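# Place tube rack in fume hood and close sash

## Task

Set the tube rack on the fume hood's work surface so that the whole rack sits past the orange tape line, stands upright, and has each tube seated all the way down in a hole; close the sash completely; never let the rack or any tube reach the floor, and never let the robot topple or finish leaning; the result must stay in place without the robot supporting it, and the robot must release everything and back away at the end.

## Robot and tools

Robot: a Hello Robot Stretch 4, a single-arm mobile manipulator. It has an omni-wheel base, a lift that rides up a mast, one telescoping arm reaching forward, a three-joint wrist (yaw, pitch, roll) and a two-finger gripper. It stands about 1.6 m tall; the base rim lies within 0.23 m of the base origin. Four onboard cameras: head_camera, head_left_camera, head_right_camera, wrist_camera.

Frames: the base frame has its origin on the floor beneath the base centre, x ahead, y to the left, z up. hand_pose is reported in this frame and marks a point between the open fingertips; with all wrist joints at zero its axes line up with the base frame. Its printed value may be slightly wrong. The odometry frame is wherever the base frame was when the scene began.

Tools.
execute_actions(actions, cameras): actions is a list holding one action or none (an empty list only reports state and images). An action may hold base, joints, or both, plus optional pace and contact_limits; alternatively it holds only end_of_arm. Everything in one action starts at once and may finish at different moments.
- base: exactly one key, a relative move from the base's last reported position. translate_m: straight drive in metres, positive forward, -2 to 2. strafe_m: sideways drive in metres, positive left, -2 to 2. rotate_rad: turn in place in radians, positive counter-clockwise seen from above, -3.2 to 3.2.
- joints: a single dictionary keyed by joint name, each value an absolute target (not an offset). lift_m 0 to 1.2 m; arm_m extension 0 to 0.55 m; wrist_yaw_rad -1.134 to 4.276 (0 points ahead, positive turns left, 3.14 tucked back, above 3.4 the arm may block it); wrist_pitch_rad -1.117 to 4.259 (0 level, 1.57 pointing down); wrist_roll_rad -1.117 to 4.259 (0 keeps fingers at equal height, positive turns clockwise viewed from behind); gripper_m -0.038 to 0.141 m, the fingertip gap, negative meaning the fingers squeeze each other. Tolerances for done: lift and arm ±0.004, yaw and roll ±0.02, pitch ±0.05, gripper ±0.004. Joint targets past the range are clipped and the result notes it; any other bad value or unknown key rejects the call with no motion.
- pace: "slow", "default", "fast" or "max" (default if omitted). Base speed is up to 0.1/0.3/0.4/0.6 m/s and turning up to 1/2/3/4 rad/s respectively, further reduced when the lift is above 0.2 (down to 0.3 m/s and 1 rad/s at lift 1.2).
- contact_limits: only arm_m, a push threshold from 0 (gentlest) to 0.75 (strongest), default 0.5.
- end_of_arm: "enable_torque" re-powers any wrist or gripper motor that shut off; it then holds its current spot.
- cameras: list of camera names or "all"; omitted or null gives all, [] gives none. An unknown name rejects the call.
wait(seconds): 0 to 10 s, commands nothing, returns the same report.
zoom_image(camera, region): region [x0, y0, x1, y1] in pixels of that camera's latest full image, top-left origin, at most 504 by 504.
finished_scene(scene): ends the given scene permanently and reports success; the goal must already hold and keep holding.

Any joint or base motion left out of a new action may still be driving toward its earlier target without the status showing it. If a result reports a stop, the remaining calls in that same reply are skipped. The robot keeps its last command while you think, and the world keeps moving; loose objects can occasionally get a brief external nudge.

Result lines. base_status and joint_status describe how each motion ended: done (for the base, wheels turned the full amount even if slipping); off_target (resting short and perhaps still pushing); contact_stop_at_<key> (blocked; the part goes slack, so a lift may sag under load or a base roll); limit_stop_at_<name> (a built-in limit). limit_stop_at_tilt means a lean beyond 6 degrees; lift, arm and wheels go slack and ignore commands until it eases. limit_stop_at_own_body means a joint nearly hit the robot; moving away is allowed. It tends to happen with pitch below -0.2 combined with roll below -0.4 or above 4. torque_fault means a wrist or gripper motor overloaded and went limp until enable_torque. on_its_own lists what the call did not command; its held at value is the target, not the position. lidar_m: 12 horizontal distances in metres, 30-degree sectors counter-clockwise from straight ahead (4th left, 7th behind, 10th right); "-" is nothing seen or closer than 0.25 m; it sees from roughly 0.15 m up and misses glass, clear plastic and thin legs. wrist_depth_mm: a 7x7 grid of median depths, 100 to 2000 mm, from top left. base_odometry counts wheel turns only; heading -3.142 to 3.142, positive left. If turned_by_wheels and turned_by_imu differ by more than about 0.1 rad, a collision or slip occurred. base_tilt gives forward and right lean in degrees with a fixed offset of up to 1.5. motor_effort gives percent of maximum, peak in brackets; wheel efforts are positive toward turning right; an effort outside its rest range suggests pushing or carrying.

Gripping: command a gap smaller than the object; lower values squeeze harder and pull it toward the wrist. Gripper reading and done do not prove a grasp; check gripper effort. Fingertips pressed on a surface can jam; raise the lift.

Avoid: dropping the rack or tubes, hard hits, high contact limits, driving or turning with over 1 kg held while arm_m exceeds 0.2 (tipping risk, worse at fast paces), strong pushes with the gripper high, and loads over about 2 kg in a level gripper. To unfold at the start, send lift_m 0.4 with wrist_yaw_rad 0.

Each tool is called after ">>>" as name(argument=value, ...) on one line, values as JSON.

## Session

>>> execute_actions(actions=[])

Scene clock: 0.00 s.
base_odometry: x=+0.000 y=+0.000 heading=+0.000 (m, m, rad; odometry frame)
turned_by_wheels: +0.000 (rad since the last result)
turned_by_imu: +0.000 (rad since the last result)
base_tilt: forward=+0.2 right=-0.3 (deg)
lidar_m: 1.52 1.49 2.54 1.17 1.17 1.29 1.37 1.33 1.49 2.23 2.29 1.92
base_status: not commanded
joint_positions: lift_m=+0.151 arm_m=+0.000 wrist_yaw_rad=+3.081 wrist_pitch_rad=+0.005 wrist_roll_rad=+0.018 gripper_m=+0.057
joint_status: not commanded
motor_effort: lift_m=+18 arm_m=+0 wrist_yaw_rad=+0 wrist_pitch_rad=-8 wrist_roll_rad=-1 gripper_m=-2 wheel_0=-1 wheel_1=-1 wheel_2=+0 (%)
hand_pose: x=-0.1118 y=+0.1047 z=+0.3275 quat_wxyz=(+0.030, -0.002, +0.009, +0.999) (m; base frame)
wrist_depth_mm: 140 143 1618 1756 - - 1708 / - 142 1618 1756 - 1537 1336 / 111 141 1618 1808 1983 - 1863 / 128 147 1618 1756 - - 1921 / 1255 1366 1576 1708 - - 1863 / 1281 1366 210 1576 1281 1661 1661 / 931 842 917 917 931 1060 1042
pictures: head_camera, head_left_camera, head_right_camera, wrist_camera
Images, in order (width x height): head_camera 420x560, head_left_camera 420x672, head_right_camera 420x672, wrist_camera 616x392.

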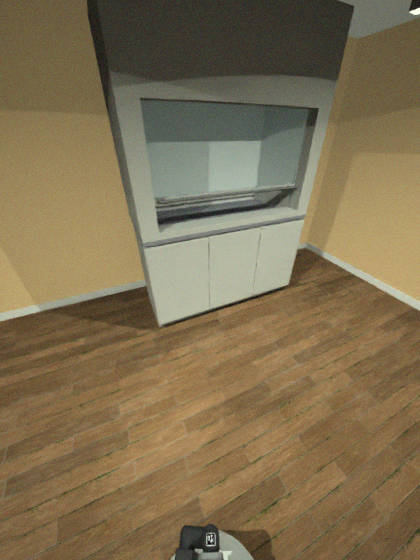

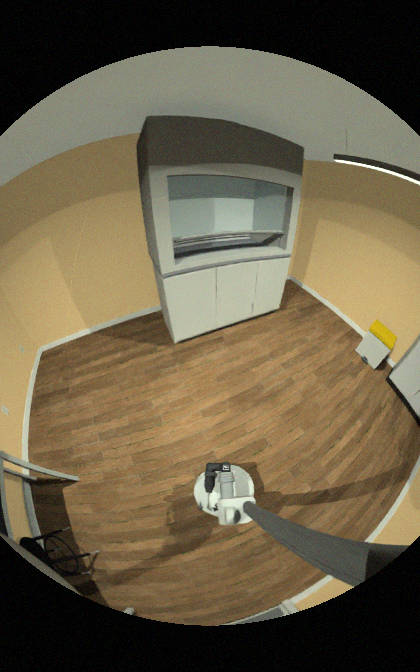

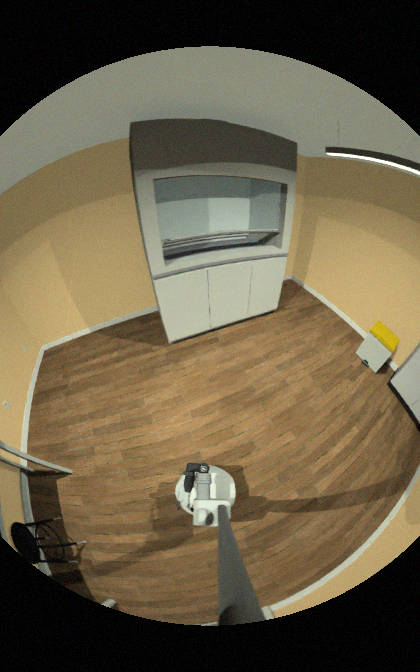

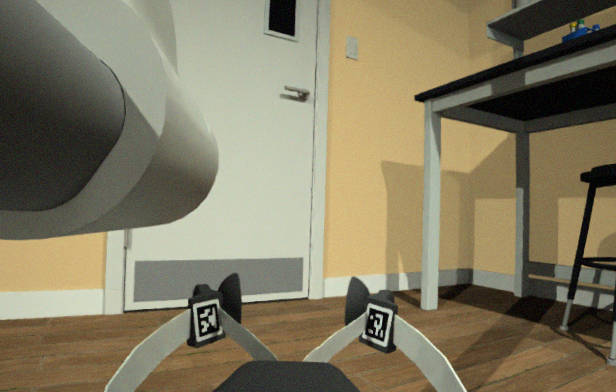

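>>> execute_actions(actions=[{"base":{"rotate_rad":2.3},"joints":{"lift_m":0.4,"wrist_yaw_rad":0}}])

Scene clock: 2.67 s.
base_odometry: x=+0.000 y=+0.000 heading=+2.299 (m, m, rad; odometry frame)
turned_by_wheels: +2.299 (rad since the last result)
turned_by_imu: +2.320 (rad since the last result)
base_tilt: forward=+0.2 right=-0.3 (deg)
lidar_m: 1.16 1.47 1.33 1.36 1.68 2.29 2.31 1.66 1.49 2.36 2.17 1.13
base_status: done
joint_positions: lift_m=+0.400 arm_m=+0.000 wrist_yaw_rad=+0.000 wrist_pitch_rad=+0.005 wrist_roll_rad=+0.018 gripper_m=+0.057
joint_status: all done
motor_effort: lift_m=+22(22) arm_m=+0(0) wrist_yaw_rad=-1(5) wrist_pitch_rad=-8(9) wrist_roll_rad=+0(0) gripper_m=-2(4) wheel_0=-2(7) wheel_1=-3(8) wheel_2=-2(10) (%)
hand_pose: x=+0.4595 y=-0.0873 z=+0.5763 quat_wxyz=(+1.000, +0.009, +0.003, +0.000) (m; base frame)
wrist_depth_mm: 1499 1983 - 1756 1618 1499 1537 / 1499 1863 - 1921 1756 1618 1464 / 1464 1308 1160 1118 1308 1255 1098 / 1499 1921 1983 1863 1808 1661 1499 / 1499 1921 - 1863 1708 1618 1537 / 1499 1921 211 1708 1229 1537 1537 / 1430 1255 1499 1098 1366 1499 1499
pictures: head_camera, head_left_camera, head_right_camera, wrist_camera
Images, in order (width x height): head_camera 420x560, head_left_camera 420x672, head_right_camera 420x672, wrist_camera 616x392.

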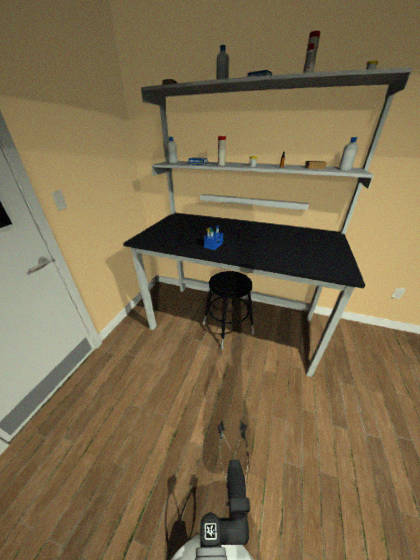

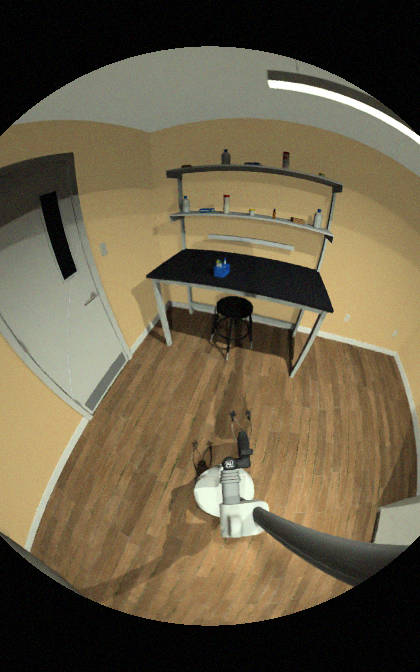

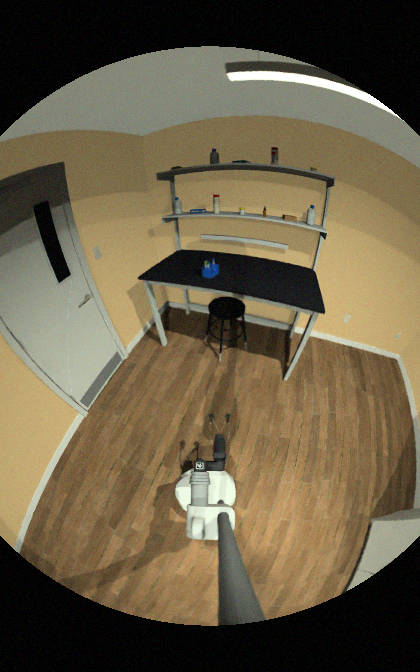

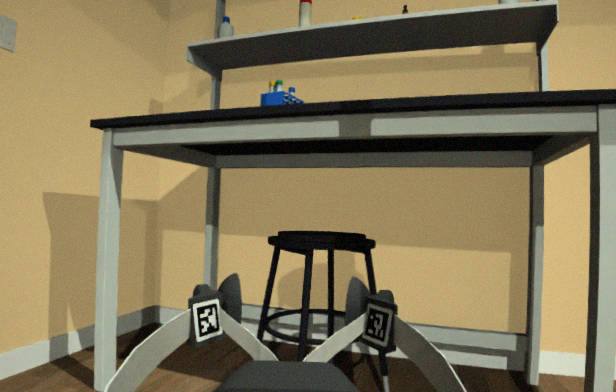

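>>> execute_actions(actions=[{"base":{"translate_m":0.35},"joints":{"lift_m":0.98,"wrist_pitch_rad":0.3,"wrist_yaw_rad":0.15}}])

>>> zoom_image(camera="head_camera", region=[150,180,290,300])

Scene clock: 6.23 s.
base_odometry: x=-0.233 y=+0.261 heading=+2.300 (m, m, rad; odometry frame)
turned_by_wheels: +0.000 (rad since the last result)
turned_by_imu: -0.002 (rad since the last result)
base_tilt: forward=+0.2 right=-0.2 (deg)
lidar_m: 0.83 1.09 1.22 1.21 1.53 2.66 2.66 1.80 1.70 2.47 0.91 0.81
base_status: done
joint_positions: lift_m=+0.980 arm_m=+0.000 wrist_yaw_rad=+0.150 wrist_pitch_rad=+0.302 wrist_roll_rad=+0.018 gripper_m=+0.057
joint_status: all done
motor_effort: lift_m=+22(22) arm_m=+0(0) wrist_yaw_rad=+1(8) wrist_pitch_rad=-8(6) wrist_roll_rad=+0(0) gripper_m=-2(3) wheel_0=+2(7) wheel_1=+2(9) wheel_2=-1(13) (%)
hand_pose: x=+0.4563 y=-0.0453 z=+1.0721 quat_wxyz=(+0.986, -0.002, +0.151, +0.073) (m; base frame)
wrist_depth_mm: 1160 1397 1576 1366 1308 1008 917 / 1182 1430 1661 1499 1366 1255 1138 / 1182 1499 1756 1618 1397 1255 1160 / 1229 1060 1060 904 1138 1160 1182 / 1229 1430 917 778 715 732 750 / 1281 1464 211 1808 615 603 564 / 1308 1308 1756 917 904 1430 1281
pictures: head_camera, head_left_camera, head_right_camera, wrist_camera
Images, in order (width x height): head_camera 420x560, head_left_camera 420x672, head_right_camera 420x672, wrist_camera 616x392.

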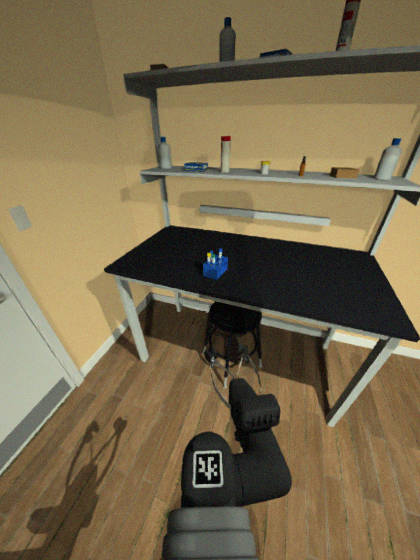

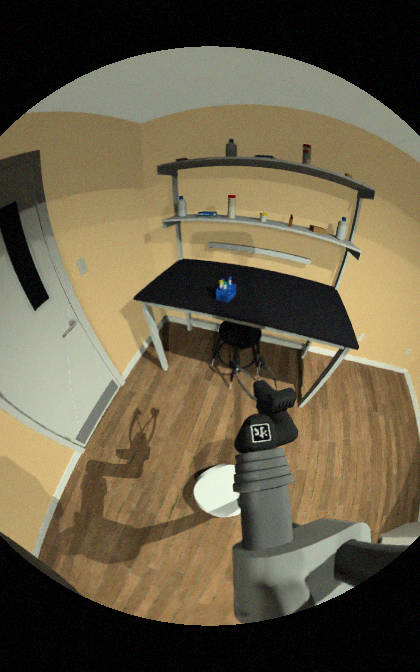

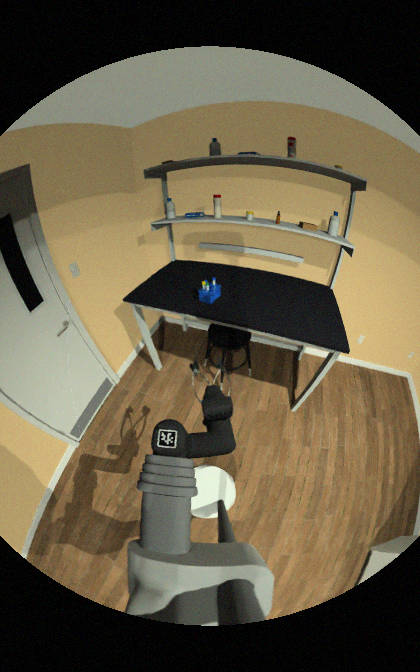

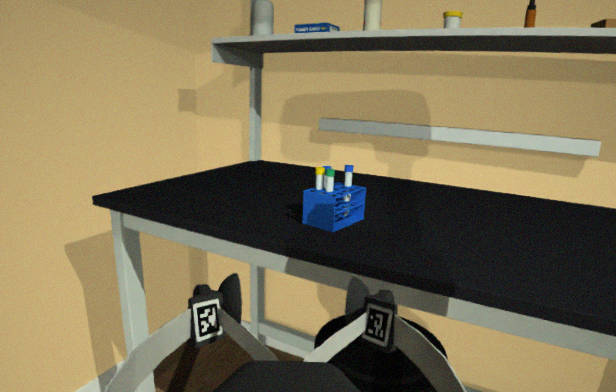

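Region (150, 180, 290, 300) of head_camera's 420x560 image, scaled by 3.600, with more detail than that image has; it fills the top 432 rows of this view, and the rest is white.

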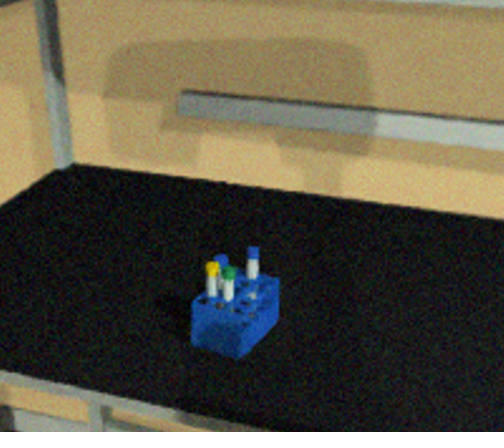

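>>> execute_actions(actions=[{"base":{"rotate_rad":-0.45},"joints":{"lift_m":1.1,"wrist_yaw_rad":0,"wrist_pitch_rad":0.6}}], cameras=[])

>>> execute_actions(actions=[{"base":{"strafe_m":0.56}}], cameras=[])

>>> execute_actions(actions=[{"base":{"translate_m":0.3}}], cameras=["head_camera","wrist_camera"])

Scene clock: 8.20 s.
base_odometry: x=-0.233 y=+0.261 heading=+1.850 (m, m, rad; odometry frame)
turned_by_wheels: -0.449 (rad since the last result)
turned_by_imu: -0.454 (rad since the last result)
base_tilt: forward=+0.2 right=-0.4 (deg)
lidar_m: 0.80 0.85 1.13 1.23 1.23 1.62 2.62 2.65 1.77 1.70 2.50 0.87
base_status: done
joint_positions: lift_m=+1.100 arm_m=+0.000 wrist_yaw_rad=+0.000 wrist_pitch_rad=+0.602 wrist_roll_rad=+0.018 gripper_m=+0.057
joint_status: all done
motor_effort: lift_m=+22(20) arm_m=+0(0) wrist_yaw_rad=+1(3) wrist_pitch_rad=-7(7) wrist_roll_rad=+0(0) gripper_m=-2(3) wheel_0=+3(6) wheel_1=+3(8) wheel_2=+4(5) (%)
hand_pose: x=+0.4088 y=-0.0874 z=+1.1146 quat_wxyz=(+0.955, +0.008, +0.296, -0.003) (m; base frame)
wrist_depth_mm: 1229 1229 1308 1336 1397 1464 1499 / 1255 1336 1336 1366 1464 1576 1576 / 788 904 904 931 946 1661 1756 / 741 750 768 778 809 1808 1983 / 1661 1078 1756 1863 1863 - - / 1618 1537 211 1661 960 1708 1756 / 1366 1205 1397 1430 1281 1499 1499
pictures: none
No camera images: the call's "cameras" was empty. Leave "cameras" out to get every camera's image.

Scene clock: 11.40 s.
base_odometry: x=-0.771 y=+0.106 heading=+1.851 (m, m, rad; odometry frame)
turned_by_wheels: +0.000 (rad since the last result)
turned_by_imu: -0.002 (rad since the last result)
base_tilt: forward=+0.2 right=-0.3 (deg)
lidar_m: 0.76 0.80 0.71 0.66 0.68 0.92 1.88 2.73 2.36 2.25 1.26 0.83
base_status: done
joint_positions: lift_m=+1.100 arm_m=+0.000 wrist_yaw_rad=+0.000 wrist_pitch_rad=+0.602 wrist_roll_rad=+0.018 gripper_m=+0.057
joint_status: not commanded
motor_effort: lift_m=+21(22) arm_m=+0(0) wrist_yaw_rad=+1(0) wrist_pitch_rad=-6(6) wrist_roll_rad=+0(1) gripper_m=-3(3) wheel_0=-1(6) wheel_1=+3(12) wheel_2=+0(3) (%)
hand_pose: x=+0.4088 y=-0.0874 z=+1.1147 quat_wxyz=(+0.955, +0.008, +0.296, -0.003) (m; base frame)
wrist_depth_mm: 1205 1229 1255 1255 1281 1397 1430 / 1308 1255 1308 1366 1366 1464 1499 / 917 904 917 854 960 976 1025 / 676 691 732 759 759 778 778 / 759 1661 1756 1160 1863 1983 - / 917 1708 210 1618 1042 1756 1756 / 1308 976 1430 1098 1397 1464 1336
pictures: none
No camera images: the call's "cameras" was empty. Leave "cameras" out to get every camera's image.

Scene clock: 13.87 s.
base_odometry: x=-0.854 y=+0.395 heading=+1.851 (m, m, rad; odometry frame)
turned_by_wheels: +0.000 (rad since the last result)
turned_by_imu: -0.002 (rad since the last result)
base_tilt: forward=+0.1 right=-0.3 (deg)
lidar_m: 0.50 0.48 0.77 0.66 0.72 0.92 2.07 3.04 2.33 2.30 0.79 0.53
base_status: done
joint_positions: lift_m=+1.100 arm_m=+0.000 wrist_yaw_rad=+0.000 wrist_pitch_rad=+0.602 wrist_roll_rad=+0.018 gripper_m=+0.057
joint_status: not commanded
motor_effort: lift_m=+22(22) arm_m=+0(0) wrist_yaw_rad=+0(0) wrist_pitch_rad=-7(8) wrist_roll_rad=+0(0) gripper_m=-3(3) wheel_0=+3(9) wheel_1=+4(10) wheel_2=-1(11) (%)
hand_pose: x=+0.4088 y=-0.0874 z=+1.1147 quat_wxyz=(+0.955, +0.008, +0.296, -0.003) (m; base frame)
wrist_depth_mm: 904 960 960 976 1008 1042 1098 / 991 1008 1042 1078 1098 1138 1160 / 917 904 891 931 960 976 1025 / 676 683 699 591 732 750 750 / 549 569 564 535 585 585 597 / 459 469 210 480 459 496 492 / 413 413 421 427 449 1430 1464
pictures: head_camera, wrist_camera
Images, in order (width x height): head_camera 420x560, wrist_camera 616x392.

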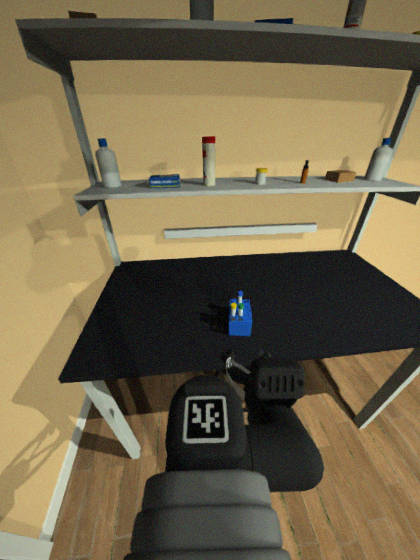

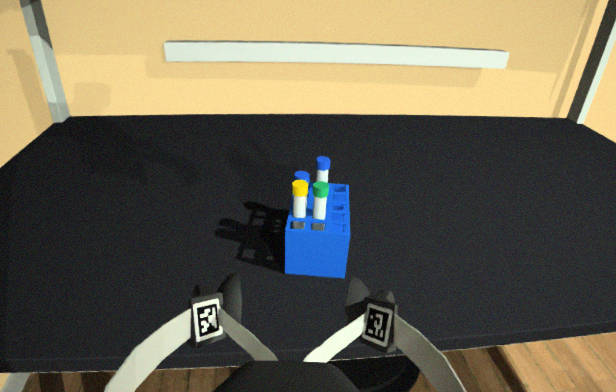

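>>> execute_actions(actions=[{"base":{"strafe_m":-0.04},"joints":{"lift_m":1.2,"wrist_pitch_rad":1.57,"arm_m":0.4,"gripper_m":0.0}}], cameras=["head_camera","wrist_camera"])

Scene clock: 16.50 s.
base_odometry: x=-0.816 y=+0.406 heading=+1.851 (m, m, rad; odometry frame)
turned_by_wheels: +0.000 (rad since the last result)
turned_by_imu: -0.001 (rad since the last result)
base_tilt: forward=+0.3 right=-0.2 (deg)
lidar_m: 0.47 0.49 0.67 0.71 0.77 0.99 2.26 3.05 2.28 2.31 0.75 0.55
base_status: done
joint_positions: lift_m=+1.200 arm_m=+0.399 wrist_yaw_rad=+0.000 wrist_pitch_rad=+1.570 wrist_roll_rad=+0.018 gripper_m=+0.000
joint_status: all done
motor_effort: lift_m=+22(22) arm_m=+7(11) wrist_yaw_rad=+0(0) wrist_pitch_rad=-1(1) wrist_roll_rad=+0(0) gripper_m=-7(8) wheel_0=+3(13) wheel_1=-4(9) wheel_2=+0(1) (%)
hand_pose: x=+0.5699 y=-0.0874 z=+1.0894 quat_wxyz=(+0.707, +0.006, +0.707, -0.006) (m; base frame)
wrist_depth_mm: 404 407 407 410 410 415 415 / 402 402 410 330 410 415 413 / 397 402 402 329 407 407 407 / 397 397 399 402 402 404 410 / 392 394 397 402 402 402 404 / 394 392 394 204 399 1336 1336 / 1281 1281 182 179 176 1308 1336
pictures: head_camera, wrist_camera
Images, in order (width x height): head_camera 420x560, wrist_camera 616x392.

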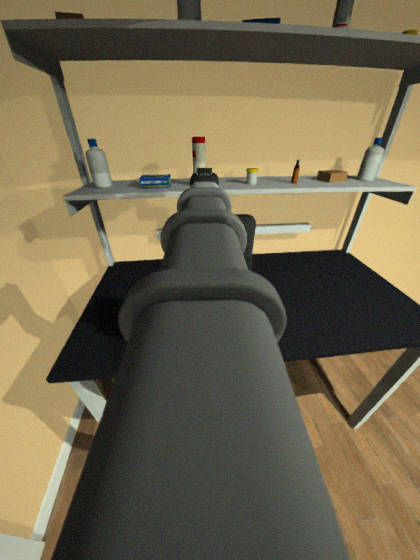

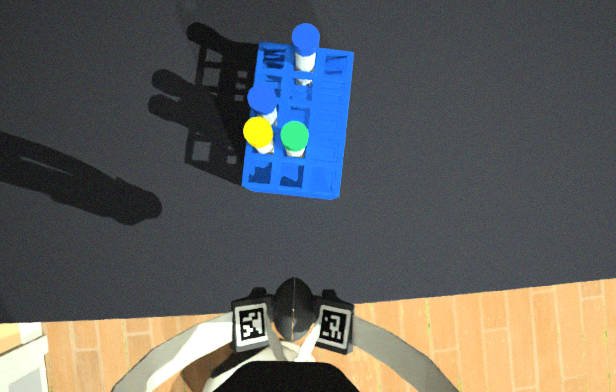

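>>> zoom_image(camera="wrist_camera", region=[200,10,400,210])

Region (200, 10, 400, 210) of wrist_camera's 616x392 image, scaled by 2.520.

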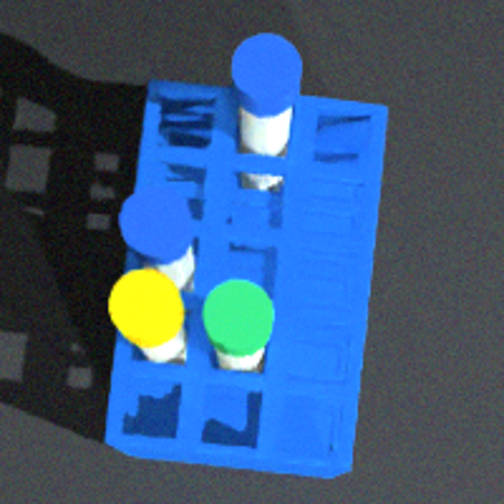

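>>> execute_actions(actions=[{"joints":{"wrist_pitch_rad":0.0,"arm_m":0.0}}], cameras=[])

>>> execute_actions(actions=[{"joints":{"lift_m":0.82,"wrist_yaw_rad":0.0}}], cameras=["wrist_camera"])

>>> zoom_image(camera="wrist_camera", region=[230,100,430,280])

Scene clock: 19.63 s.
base_odometry: x=-0.816 y=+0.406 heading=+1.851 (m, m, rad; odometry frame)
turned_by_wheels: +0.000 (rad since the last result)
turned_by_imu: -0.001 (rad since the last result)
base_tilt: forward=+0.2 right=-0.2 (deg)
lidar_m: 0.47 0.51 0.63 0.73 0.74 0.96 2.26 3.07 2.28 2.30 0.80 0.52
base_status: not commanded
joint_positions: lift_m=+1.200 arm_m=+0.001 wrist_yaw_rad=+0.000 wrist_pitch_rad=+0.002 wrist_roll_rad=+0.018 gripper_m=+0.000
joint_status: all done
motor_effort: lift_m=+22(22) arm_m=-7(9) wrist_yaw_rad=+0(0) wrist_pitch_rad=-9(14) wrist_roll_rad=+0(0) gripper_m=-5(7) wheel_0=+3(3) wheel_1=-4(4) wheel_2=+0(0) (%)
hand_pose: x=+0.4607 y=-0.0874 z=+1.3772 quat_wxyz=(+1.000, +0.009, +0.001, +0.000) (m; base frame)
wrist_depth_mm: 809 820 842 904 878 931 1281 / 1008 1042 1078 1118 1078 1098 1042 / 1008 1042 1098 1118 1182 1205 1229 / 878 1042 1060 1118 1160 1182 1160 / 946 1025 1042 1078 1138 1042 1078 / 991 1025 1042 204 1118 1160 1229 / 976 1008 183 180 176 1160 1205
pictures: none
No camera images: the call's "cameras" was empty. Leave "cameras" out to get every camera's image.

Scene clock: 22.20 s.
base_odometry: x=-0.816 y=+0.406 heading=+1.851 (m, m, rad; odometry frame)
turned_by_wheels: +0.000 (rad since the last result)
turned_by_imu: -0.001 (rad since the last result)
base_tilt: forward=+0.1 right=-0.4 (deg)
lidar_m: 0.47 0.49 0.66 0.70 0.74 1.00 2.26 3.04 2.26 2.31 0.76 0.52
base_status: not commanded
joint_positions: lift_m=+0.820 arm_m=+0.001 wrist_yaw_rad=+0.000 wrist_pitch_rad=+0.002 wrist_roll_rad=+0.018 gripper_m=+0.000
joint_status: all done
motor_effort: lift_m=+14(18) arm_m=-7(7) wrist_yaw_rad=+2(2) wrist_pitch_rad=-8(9) wrist_roll_rad=+0(0) gripper_m=-6(5) wheel_0=+3(3) wheel_1=-4(4) wheel_2=+0(0) (%)
hand_pose: x=+0.4607 y=-0.0874 z=+0.9978 quat_wxyz=(+1.000, +0.009, +0.001, +0.000) (m; base frame)
wrist_depth_mm: 831 1060 1060 1138 1182 1255 1255 / 904 946 917 904 891 946 1008 / 1008 1060 1060 1098 1160 1205 1160 / 991 1025 1060 1098 1160 1182 1255 / 960 1025 1042 517 1160 1182 1229 / 488 508 427 204 564 574 574 / 324 319 183 179 177 364 362
pictures: wrist_camera
Images, in order (width x height): wrist_camera 616x392.

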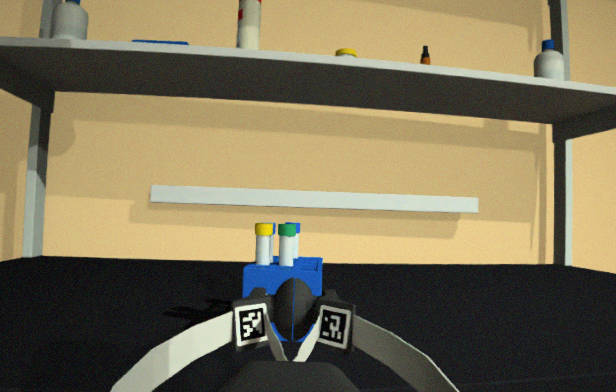

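Region (230, 100, 430, 280) of wrist_camera's 616x392 image, scaled by 2.520; it fills the top 454 rows of this view, and the rest is white.

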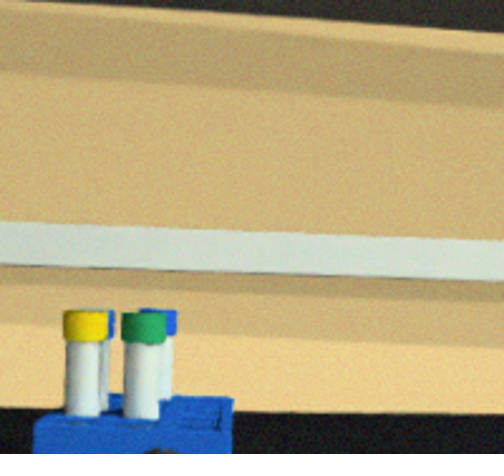

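>>> execute_actions(actions=[{"base":{"translate_m":-0.15}}], cameras=[])

>>> execute_actions(actions=[{"base":{"rotate_rad":-1.57}}], cameras=[])

>>> execute_actions(actions=[{"base":{"strafe_m":-0.84}}], cameras=[])

>>> execute_actions(actions=[{"base":{"translate_m":1.3},"joints":{"wrist_pitch_rad":0.2}}])

Scene clock: 24.90 s.
base_odometry: x=-0.774 y=+0.262 heading=+1.851 (m, m, rad; odometry frame)
turned_by_wheels: +0.000 (rad since the last result)
turned_by_imu: +0.000 (rad since the last result)
base_tilt: forward=+0.2 right=-0.3 (deg)
lidar_m: 0.62 0.64 0.75 0.71 0.74 0.97 2.20 2.91 2.32 2.22 1.01 0.67
base_status: done
joint_positions: lift_m=+0.820 arm_m=+0.001 wrist_yaw_rad=+0.000 wrist_pitch_rad=+0.002 wrist_roll_rad=+0.018 gripper_m=+0.000
joint_status: not commanded
motor_effort: lift_m=+14(14) arm_m=-7(7) wrist_yaw_rad=+2(2) wrist_pitch_rad=-9(9) wrist_roll_rad=+0(0) gripper_m=-7(5) wheel_0=-4(7) wheel_1=-4(9) wheel_2=+3(12) (%)
hand_pose: x=+0.4606 y=-0.0874 z=+0.9978 quat_wxyz=(+1.000, +0.009, +0.001, +0.000) (m; base frame)
wrist_depth_mm: 1138 1229 1229 1308 1336 1397 1464 / 991 1025 1008 1118 1308 1366 1464 / 1138 1182 1255 1255 1308 1366 1229 / 1160 1182 1205 1229 1336 1366 1430 / 1118 1138 1205 676 1281 1336 1397 / 488 508 477 204 564 569 574 / 442 418 182 180 177 508 530
pictures: none
No camera images: the call's "cameras" was empty. Leave "cameras" out to get every camera's image.

Scene clock: 26.97 s.
base_odometry: x=-0.774 y=+0.262 heading=+0.281 (m, m, rad; odometry frame)
turned_by_wheels: -1.569 (rad since the last result)
turned_by_imu: -1.584 (rad since the last result)
base_tilt: forward=+0.2 right=-0.3 (deg)
lidar_m: 2.23 1.03 0.70 0.61 0.65 0.79 0.69 0.75 0.97 2.07 2.92 2.32
base_status: done
joint_positions: lift_m=+0.820 arm_m=+0.001 wrist_yaw_rad=+0.000 wrist_pitch_rad=+0.002 wrist_roll_rad=+0.018 gripper_m=+0.000
joint_status: not commanded
motor_effort: lift_m=+15(15) arm_m=-6(7) wrist_yaw_rad=-1(2) wrist_pitch_rad=-8(9) wrist_roll_rad=+0(0) gripper_m=-6(6) wheel_0=+4(10) wheel_1=+3(10) wheel_2=+3(8) (%)
hand_pose: x=+0.4607 y=-0.0874 z=+0.9978 quat_wxyz=(+1.000, +0.009, +0.001, +0.000) (m; base frame)
wrist_depth_mm: - - - - - - - / - - - - - - - / - - - - - - - / - - - - - - - / - - - - - - - / - - - 204 - - - / - - 183 180 176 - -
pictures: none
No camera images: the call's "cameras" was empty. Leave "cameras" out to get every camera's image.

Scene clock: 31.10 s.
base_odometry: x=-0.541 y=-0.545 heading=+0.281 (m, m, rad; odometry frame)
turned_by_wheels: +0.000 (rad since the last result)
turned_by_imu: +0.002 (rad since the last result)
base_tilt: forward=+0.2 right=-0.3 (deg)
lidar_m: 2.21 3.08 1.58 1.50 1.06 0.71 0.62 0.64 0.82 1.83 2.02 2.38
base_status: done
joint_positions: lift_m=+0.820 arm_m=+0.001 wrist_yaw_rad=+0.000 wrist_pitch_rad=+0.002 wrist_roll_rad=+0.018 gripper_m=+0.000
joint_status: not commanded
motor_effort: lift_m=+15(15) arm_m=-7(7) wrist_yaw_rad=+0(1) wrist_pitch_rad=-9(9) wrist_roll_rad=+0(0) gripper_m=-7(7) wheel_0=+2(14) wheel_1=-2(12) wheel_2=+0(3) (%)
hand_pose: x=+0.4607 y=-0.0874 z=+0.9978 quat_wxyz=(+1.000, +0.009, +0.001, +0.000) (m; base frame)
wrist_depth_mm: - - - - - - - / - - - - - - - / - - - - - - - / - - - - - - - / - - 1983 - - - - / - - - 204 - - - / - - 183 180 176 - -
pictures: none
No camera images: the call's "cameras" was empty. Leave "cameras" out to get every camera's image.

Scene clock: 36.90 s.
base_odometry: x=+0.707 y=-0.184 heading=+0.282 (m, m, rad; odometry frame)
turned_by_wheels: +0.000 (rad since the last result)
turned_by_imu: -0.006 (rad since the last result)
base_tilt: forward=+0.2 right=-0.2 (deg)
lidar_m: 0.93 0.94 2.28 1.63 1.64 2.11 1.92 1.97 2.01 1.82 2.31 0.99
base_status: done
joint_positions: lift_m=+0.820 arm_m=+0.001 wrist_yaw_rad=+0.000 wrist_pitch_rad=+0.202 wrist_roll_rad=+0.018 gripper_m=+0.000
joint_status: all done
motor_effort: lift_m=+15(16) arm_m=-6(7) wrist_yaw_rad=+0(2) wrist_pitch_rad=-7(6) wrist_roll_rad=+0(0) gripper_m=-5(5) wheel_0=+3(8) wheel_1=+4(10) wheel_2=-1(13) (%)
hand_pose: x=+0.4548 y=-0.0874 z=+0.9406 quat_wxyz=(+0.995, +0.009, +0.101, -0.001) (m; base frame)
wrist_depth_mm: 640 917 1308 1336 1366 1430 1205 / 640 778 1308 1336 1397 1430 1118 / 654 866 1366 1430 1499 1499 1229 / 676 707 732 750 788 831 866 / 699 715 741 778 809 842 878 / 707 732 750 204 831 866 917 / 723 732 182 179 176 891 946
pictures: head_camera, head_left_camera, head_right_camera, wrist_camera
Images, in order (width x height): head_camera 420x560, head_left_camera 420x672, head_right_camera 420x672, wrist_camera 616x392.

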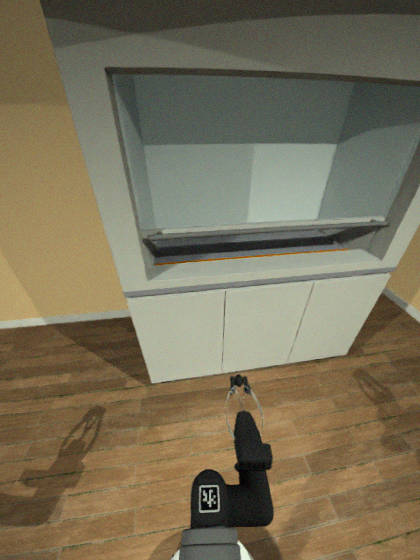

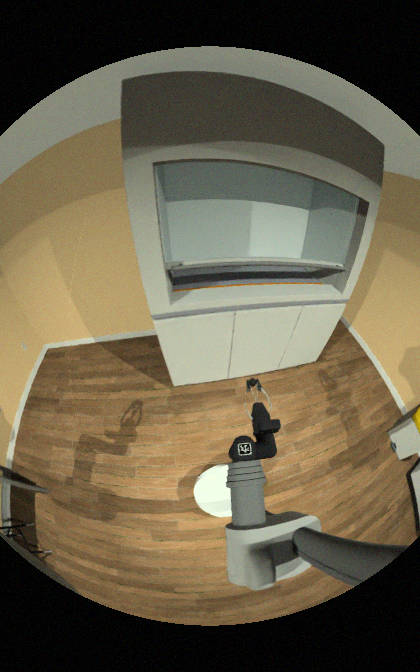

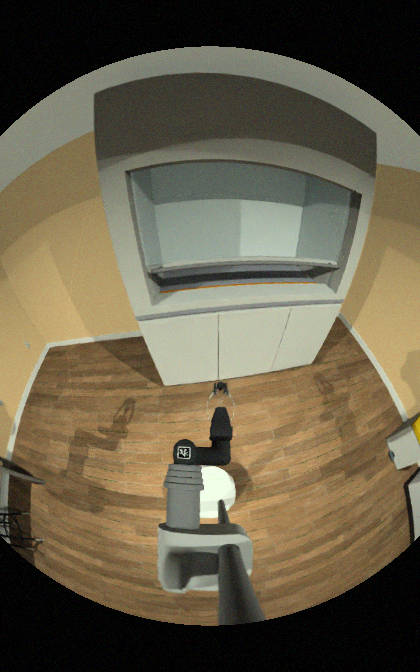

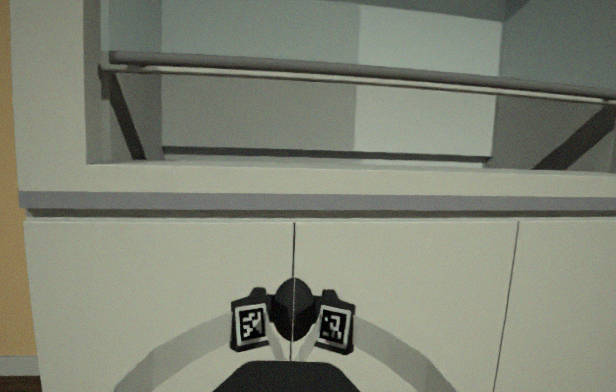

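>>> execute_actions(actions=[{"base":{"rotate_rad":0.09},"joints":{"wrist_pitch_rad":0,"lift_m":0.84}}], cameras=[])

>>> execute_actions(actions=[{"base":{"strafe_m":-0.2}}], cameras=[])

>>> execute_actions(actions=[{"base":{"translate_m":0.35},"joints":{"arm_m":0.15}}])

Scene clock: 38.17 s.
base_odometry: x=+0.707 y=-0.184 heading=+0.371 (m, m, rad; odometry frame)
turned_by_wheels: +0.089 (rad since the last result)
turned_by_imu: +0.090 (rad since the last result)
base_tilt: forward=+0.2 right=-0.3 (deg)
lidar_m: 0.90 0.95 2.47 1.64 1.69 2.04 1.93 1.98 2.02 1.82 1.38 1.00
base_status: done
joint_positions: lift_m=+0.840 arm_m=+0.001 wrist_yaw_rad=+0.000 wrist_pitch_rad=+0.003 wrist_roll_rad=+0.018 gripper_m=+0.000
joint_status: all done
motor_effort: lift_m=+22(23) arm_m=-7(6) wrist_yaw_rad=+1(2) wrist_pitch_rad=-10(15) wrist_roll_rad=+0(0) gripper_m=-6(7) wheel_0=-2(6) wheel_1=-4(8) wheel_2=-3(8) (%)
hand_pose: x=+0.4606 y=-0.0874 z=+1.0171 quat_wxyz=(+1.000, +0.009, +0.001, +0.000) (m; base frame)
wrist_depth_mm: 1618 723 1366 1397 1430 1499 1366 / 1576 723 1397 1464 1464 1464 1366 / 1537 715 1430 1397 1430 1464 1366 / 1537 715 1397 1430 1430 1430 1255 / 1464 707 1060 1430 1430 1464 1229 / 1499 715 715 204 750 759 788 / 1464 691 183 179 176 759 759
pictures: none
No camera images: the call's "cameras" was empty. Leave "cameras" out to get every camera's image.

Scene clock: 40.10 s.
base_odometry: x=+0.780 y=-0.370 heading=+0.371 (m, m, rad; odometry frame)
turned_by_wheels: +0.000 (rad since the last result)
turned_by_imu: +0.000 (rad since the last result)
base_tilt: forward=+0.2 right=-0.2 (deg)
lidar_m: 0.90 0.97 2.47 1.83 1.89 2.05 1.93 1.94 1.73 1.63 2.16 0.98
base_status: done
joint_positions: lift_m=+0.840 arm_m=+0.001 wrist_yaw_rad=+0.000 wrist_pitch_rad=+0.003 wrist_roll_rad=+0.018 gripper_m=+0.000
joint_status: not commanded
motor_effort: lift_m=+23(22) arm_m=-7(7) wrist_yaw_rad=+1(2) wrist_pitch_rad=-9(9) wrist_roll_rad=+1(0) gripper_m=-6(6) wheel_0=+1(8) wheel_1=-3(11) wheel_2=+0(2) (%)
hand_pose: x=+0.4606 y=-0.0874 z=+1.0171 quat_wxyz=(+1.000, +0.009, +0.001, +0.000) (m; base frame)
wrist_depth_mm: 750 1160 1397 1430 1464 1499 1098 / 750 1182 1397 1397 1430 1464 1060 / 741 991 1397 1430 1430 1464 1098 / 750 1205 1397 1430 1464 1464 1042 / 707 809 854 1430 1397 1336 976 / 707 715 715 204 759 768 778 / 699 707 183 180 176 768 788
pictures: none
No camera images: the call's "cameras" was empty. Leave "cameras" out to get every camera's image.

Scene clock: 42.77 s.
base_odometry: x=+1.106 y=-0.243 heading=+0.371 (m, m, rad; odometry frame)
turned_by_wheels: +0.000 (rad since the last result)
turned_by_imu: -0.002 (rad since the last result)
base_tilt: forward=+0.2 right=-0.3 (deg)
lidar_m: 0.58 0.60 1.99 2.14 1.90 2.41 2.28 2.34 1.69 1.72 0.89 0.62
base_status: done
joint_positions: lift_m=+0.840 arm_m=+0.149 wrist_yaw_rad=+0.000 wrist_pitch_rad=+0.002 wrist_roll_rad=+0.018 gripper_m=+0.000
joint_status: all done
motor_effort: lift_m=+22(23) arm_m=+7(8) wrist_yaw_rad=+1(1) wrist_pitch_rad=-9(9) wrist_roll_rad=+0(0) gripper_m=-5(6) wheel_0=+4(6) wheel_1=+4(8) wheel_2=-2(12) (%)
hand_pose: x=+0.6082 y=-0.0874 z=+1.0173 quat_wxyz=(+1.000, +0.009, +0.001, +0.000) (m; base frame)
wrist_depth_mm: 768 878 904 917 931 946 976 / 300 285 283 290 297 307 976 / 778 878 891 904 904 917 946 / 788 866 878 904 917 931 960 / 759 878 866 917 931 931 960 / 336 351 329 203 392 394 399 / 227 228 183 180 176 256 260
pictures: head_camera, head_left_camera, head_right_camera, wrist_camera
Images, in order (width x height): head_camera 420x560, head_left_camera 420x672, head_right_camera 420x672, wrist_camera 616x392.

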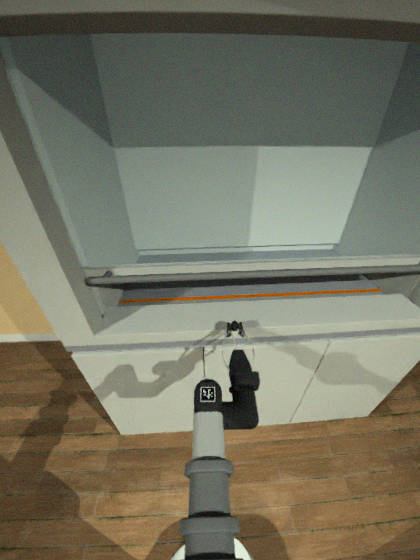

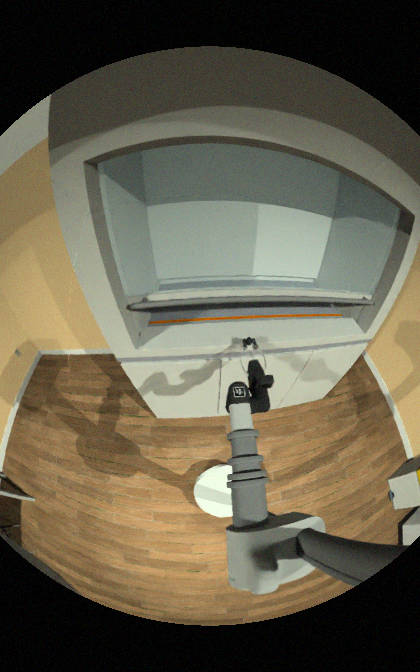

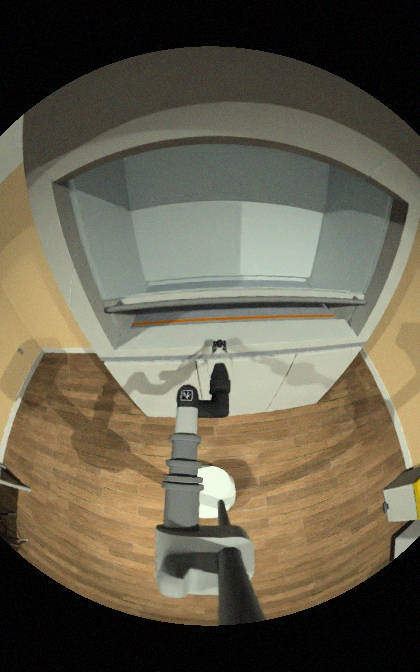

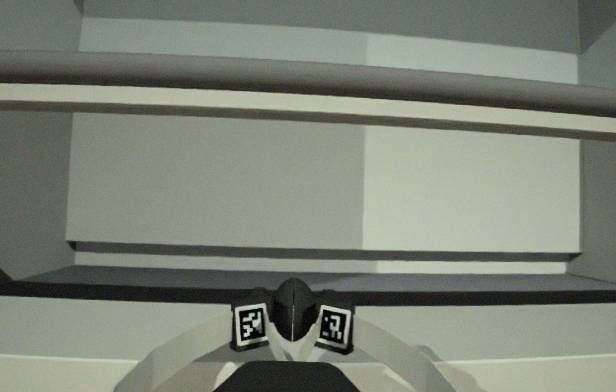

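>>> execute_actions(actions=[{"base":{"rotate_rad":0.04},"joints":{"arm_m":0.29}}], cameras=[])

>>> execute_actions(actions=[{"joints":{"lift_m":1.18},"pace":"slow"}])

Scene clock: 44.50 s.
base_odometry: x=+1.106 y=-0.243 heading=+0.410 (m, m, rad; odometry frame)
turned_by_wheels: +0.039 (rad since the last result)
turned_by_imu: +0.039 (rad since the last result)
base_tilt: forward=+0.4 right=-0.3 (deg)
lidar_m: 0.54 0.61 2.08 1.93 1.93 2.38 2.29 2.35 1.69 1.90 0.84 0.58
base_status: done
joint_positions: lift_m=+0.840 arm_m=+0.289 wrist_yaw_rad=+0.000 wrist_pitch_rad=+0.002 wrist_roll_rad=+0.018 gripper_m=+0.000
joint_status: all done
motor_effort: lift_m=+22(22) arm_m=+7(11) wrist_yaw_rad=+1(2) wrist_pitch_rad=-8(7) wrist_roll_rad=+0(0) gripper_m=-7(6) wheel_0=-4(6) wheel_1=-3(4) wheel_2=-3(8) (%)
hand_pose: x=+0.7481 y=-0.0874 z=+1.0173 quat_wxyz=(+1.000, +0.009, +0.001, +0.000) (m; base frame)
wrist_depth_mm: 187 190 190 191 193 196 197 / 699 741 750 759 768 768 778 / 715 741 750 750 768 778 788 / 707 732 750 741 768 768 768 / 715 778 750 741 759 768 778 / 508 535 500 204 591 603 603 / 222 219 183 180 177 319 394
pictures: none
No camera images: the call's "cameras" was empty. Leave "cameras" out to get every camera's image.

Scene clock: 46.77 s.
base_odometry: x=+1.106 y=-0.243 heading=+0.410 (m, m, rad; odometry frame)
turned_by_wheels: +0.000 (rad since the last result)
turned_by_imu: -0.001 (rad since the last result)
base_tilt: forward=+0.2 right=-0.3 (deg)
lidar_m: 0.58 0.64 2.08 1.90 1.93 2.41 2.28 2.33 1.71 1.90 0.85 0.61
base_status: not commanded
joint_positions: lift_m=+1.002 arm_m=+0.289 wrist_yaw_rad=+0.000 wrist_pitch_rad=+0.004 wrist_roll_rad=+0.017 gripper_m=+0.000
joint_status: lift_m contact_stop (moved +0.163 of +0.340)
on_its_own: lift_m is slack since a contact_stop (your +1.180 is given up)
motor_effort: lift_m=+18(34) arm_m=+7(7) wrist_yaw_rad=+1(0) wrist_pitch_rad=-12(100) wrist_roll_rad=+1(2) gripper_m=-6(8) wheel_0=-4(4) wheel_1=-3(3) wheel_2=-3(3) (%)
hand_pose: x=+0.7483 y=-0.0874 z=+1.1796 quat_wxyz=(+1.000, +0.009, +0.002, +0.000) (m; base frame)
wrist_depth_mm: 699 759 759 759 778 778 798 / 707 750 759 759 768 778 788 / 707 741 759 759 759 778 788 / 654 741 741 750 768 778 778 / 131 132 135 136 138 140 142 / 691 732 179 186 178 759 768 / 699 715 183 180 176 798 809
pictures: head_camera, head_left_camera, head_right_camera, wrist_camera
Images, in order (width x height): head_camera 420x560, head_left_camera 420x672, head_right_camera 420x672, wrist_camera 616x392.

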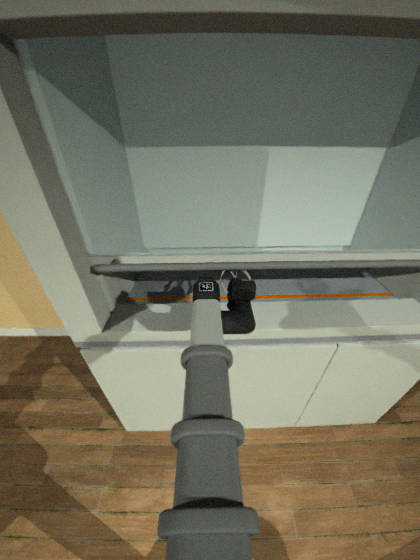

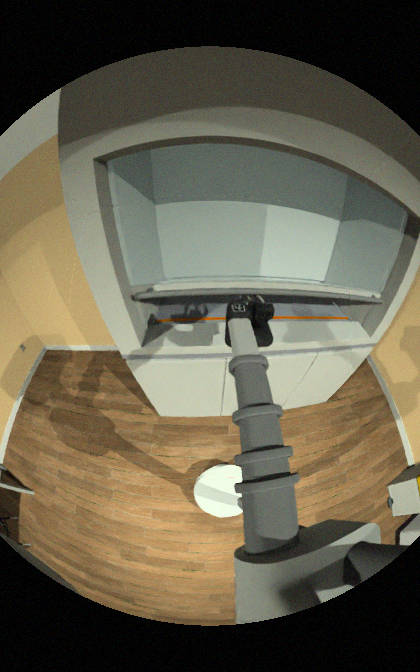

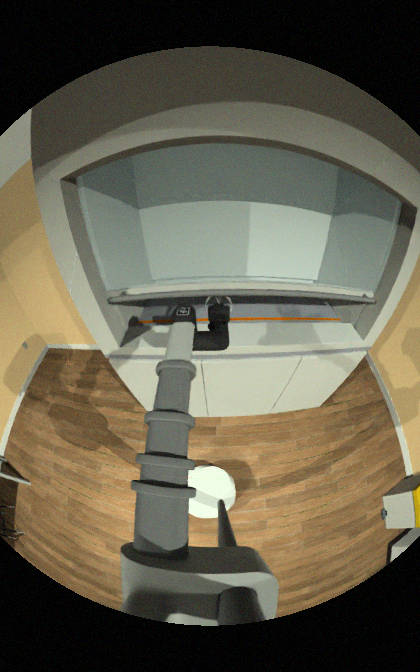

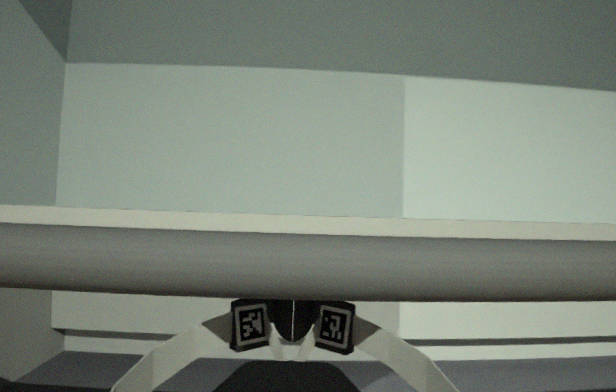

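>>> execute_actions(actions=[{"joints":{"lift_m":0.86}}], cameras=[])

>>> execute_actions(actions=[{"joints":{"arm_m":0.5},"contact_limits":{"arm_m":0.2},"pace":"slow"}])

Scene clock: 48.93 s.
base_odometry: x=+1.106 y=-0.243 heading=+0.410 (m, m, rad; odometry frame)
turned_by_wheels: +0.000 (rad since the last result)
turned_by_imu: -0.001 (rad since the last result)
base_tilt: forward=+0.2 right=-0.1 (deg)
lidar_m: 0.56 0.62 2.05 1.91 1.90 2.37 2.26 2.33 1.69 1.94 0.85 0.59
base_status: not commanded
joint_positions: lift_m=+0.860 arm_m=+0.289 wrist_yaw_rad=+0.000 wrist_pitch_rad=+0.003 wrist_roll_rad=+0.017 gripper_m=+0.000
joint_status: all done
motor_effort: lift_m=+14(12) arm_m=+7(7) wrist_yaw_rad=+0(2) wrist_pitch_rad=-9(12) wrist_roll_rad=+1(1) gripper_m=-6(7) wheel_0=-4(4) wheel_1=-3(3) wheel_2=-3(3) (%)
hand_pose: x=+0.7483 y=-0.0874 z=+1.0378 quat_wxyz=(+1.000, +0.009, +0.001, +0.000) (m; base frame)
wrist_depth_mm: 661 741 213 210 207 206 202 / 715 741 750 759 778 768 788 / 707 741 741 750 759 778 788 / 715 741 741 750 768 768 778 / 707 741 750 750 750 768 778 / 585 609 564 204 668 683 691 / 389 382 183 180 176 433 436
pictures: none
No camera images: the call's "cameras" was empty. Leave "cameras" out to get every camera's image.

Scene clock: 52.30 s.
base_odometry: x=+1.106 y=-0.243 heading=+0.410 (m, m, rad; odometry frame)
turned_by_wheels: +0.000 (rad since the last result)
turned_by_imu: -0.001 (rad since the last result)
base_tilt: forward=+0.2 right=-0.3 (deg)
lidar_m: 0.57 0.59 2.05 1.91 1.90 2.38 2.29 2.33 1.69 1.95 0.86 0.61
base_status: not commanded
joint_positions: lift_m=+0.860 arm_m=+0.499 wrist_yaw_rad=+0.000 wrist_pitch_rad=+0.003 wrist_roll_rad=+0.017 gripper_m=+0.000
joint_status: all done
motor_effort: lift_m=+14(14) arm_m=+7(7) wrist_yaw_rad=+1(1) wrist_pitch_rad=-10(9) wrist_roll_rad=+1(1) gripper_m=-6(7) wheel_0=-4(4) wheel_1=-3(3) wheel_2=-3(3) (%)
contact_limits: arm_m 0.2
hand_pose: x=+0.9581 y=-0.0874 z=+1.0378 quat_wxyz=(+1.000, +0.009, +0.001, +0.000) (m; base frame)
wrist_depth_mm: 535 539 544 544 559 564 564 / 525 535 539 544 559 559 564 / 521 530 530 544 539 554 554 / 521 521 535 535 539 549 554 / 517 521 535 530 539 544 554 / 564 559 564 204 580 591 597 / 389 382 183 179 176 430 433
pictures: head_camera, head_left_camera, head_right_camera, wrist_camera
Images, in order (width x height): head_camera 420x560, head_left_camera 420x672, head_right_camera 420x672, wrist_camera 616x392.

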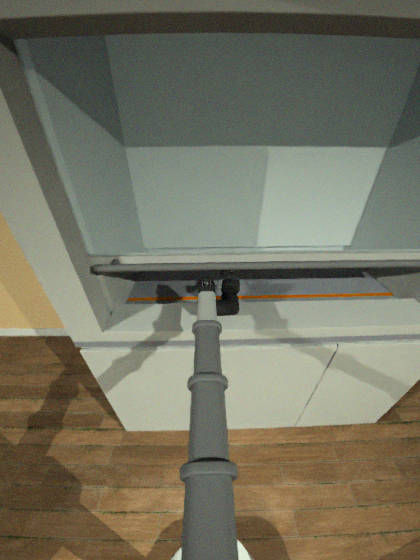

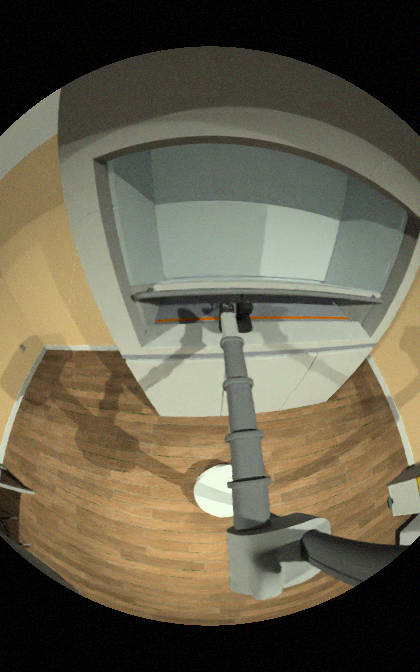

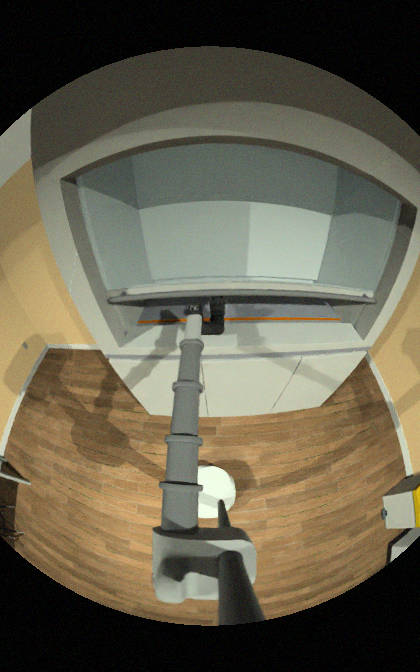

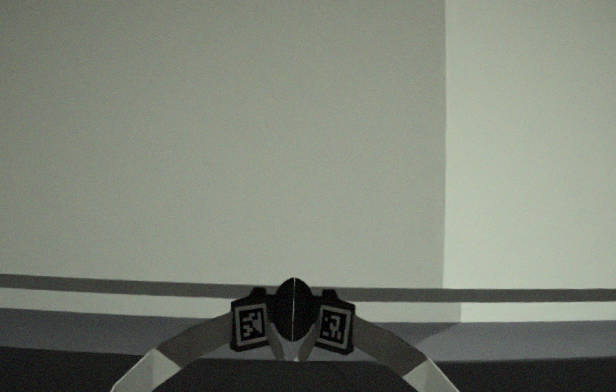

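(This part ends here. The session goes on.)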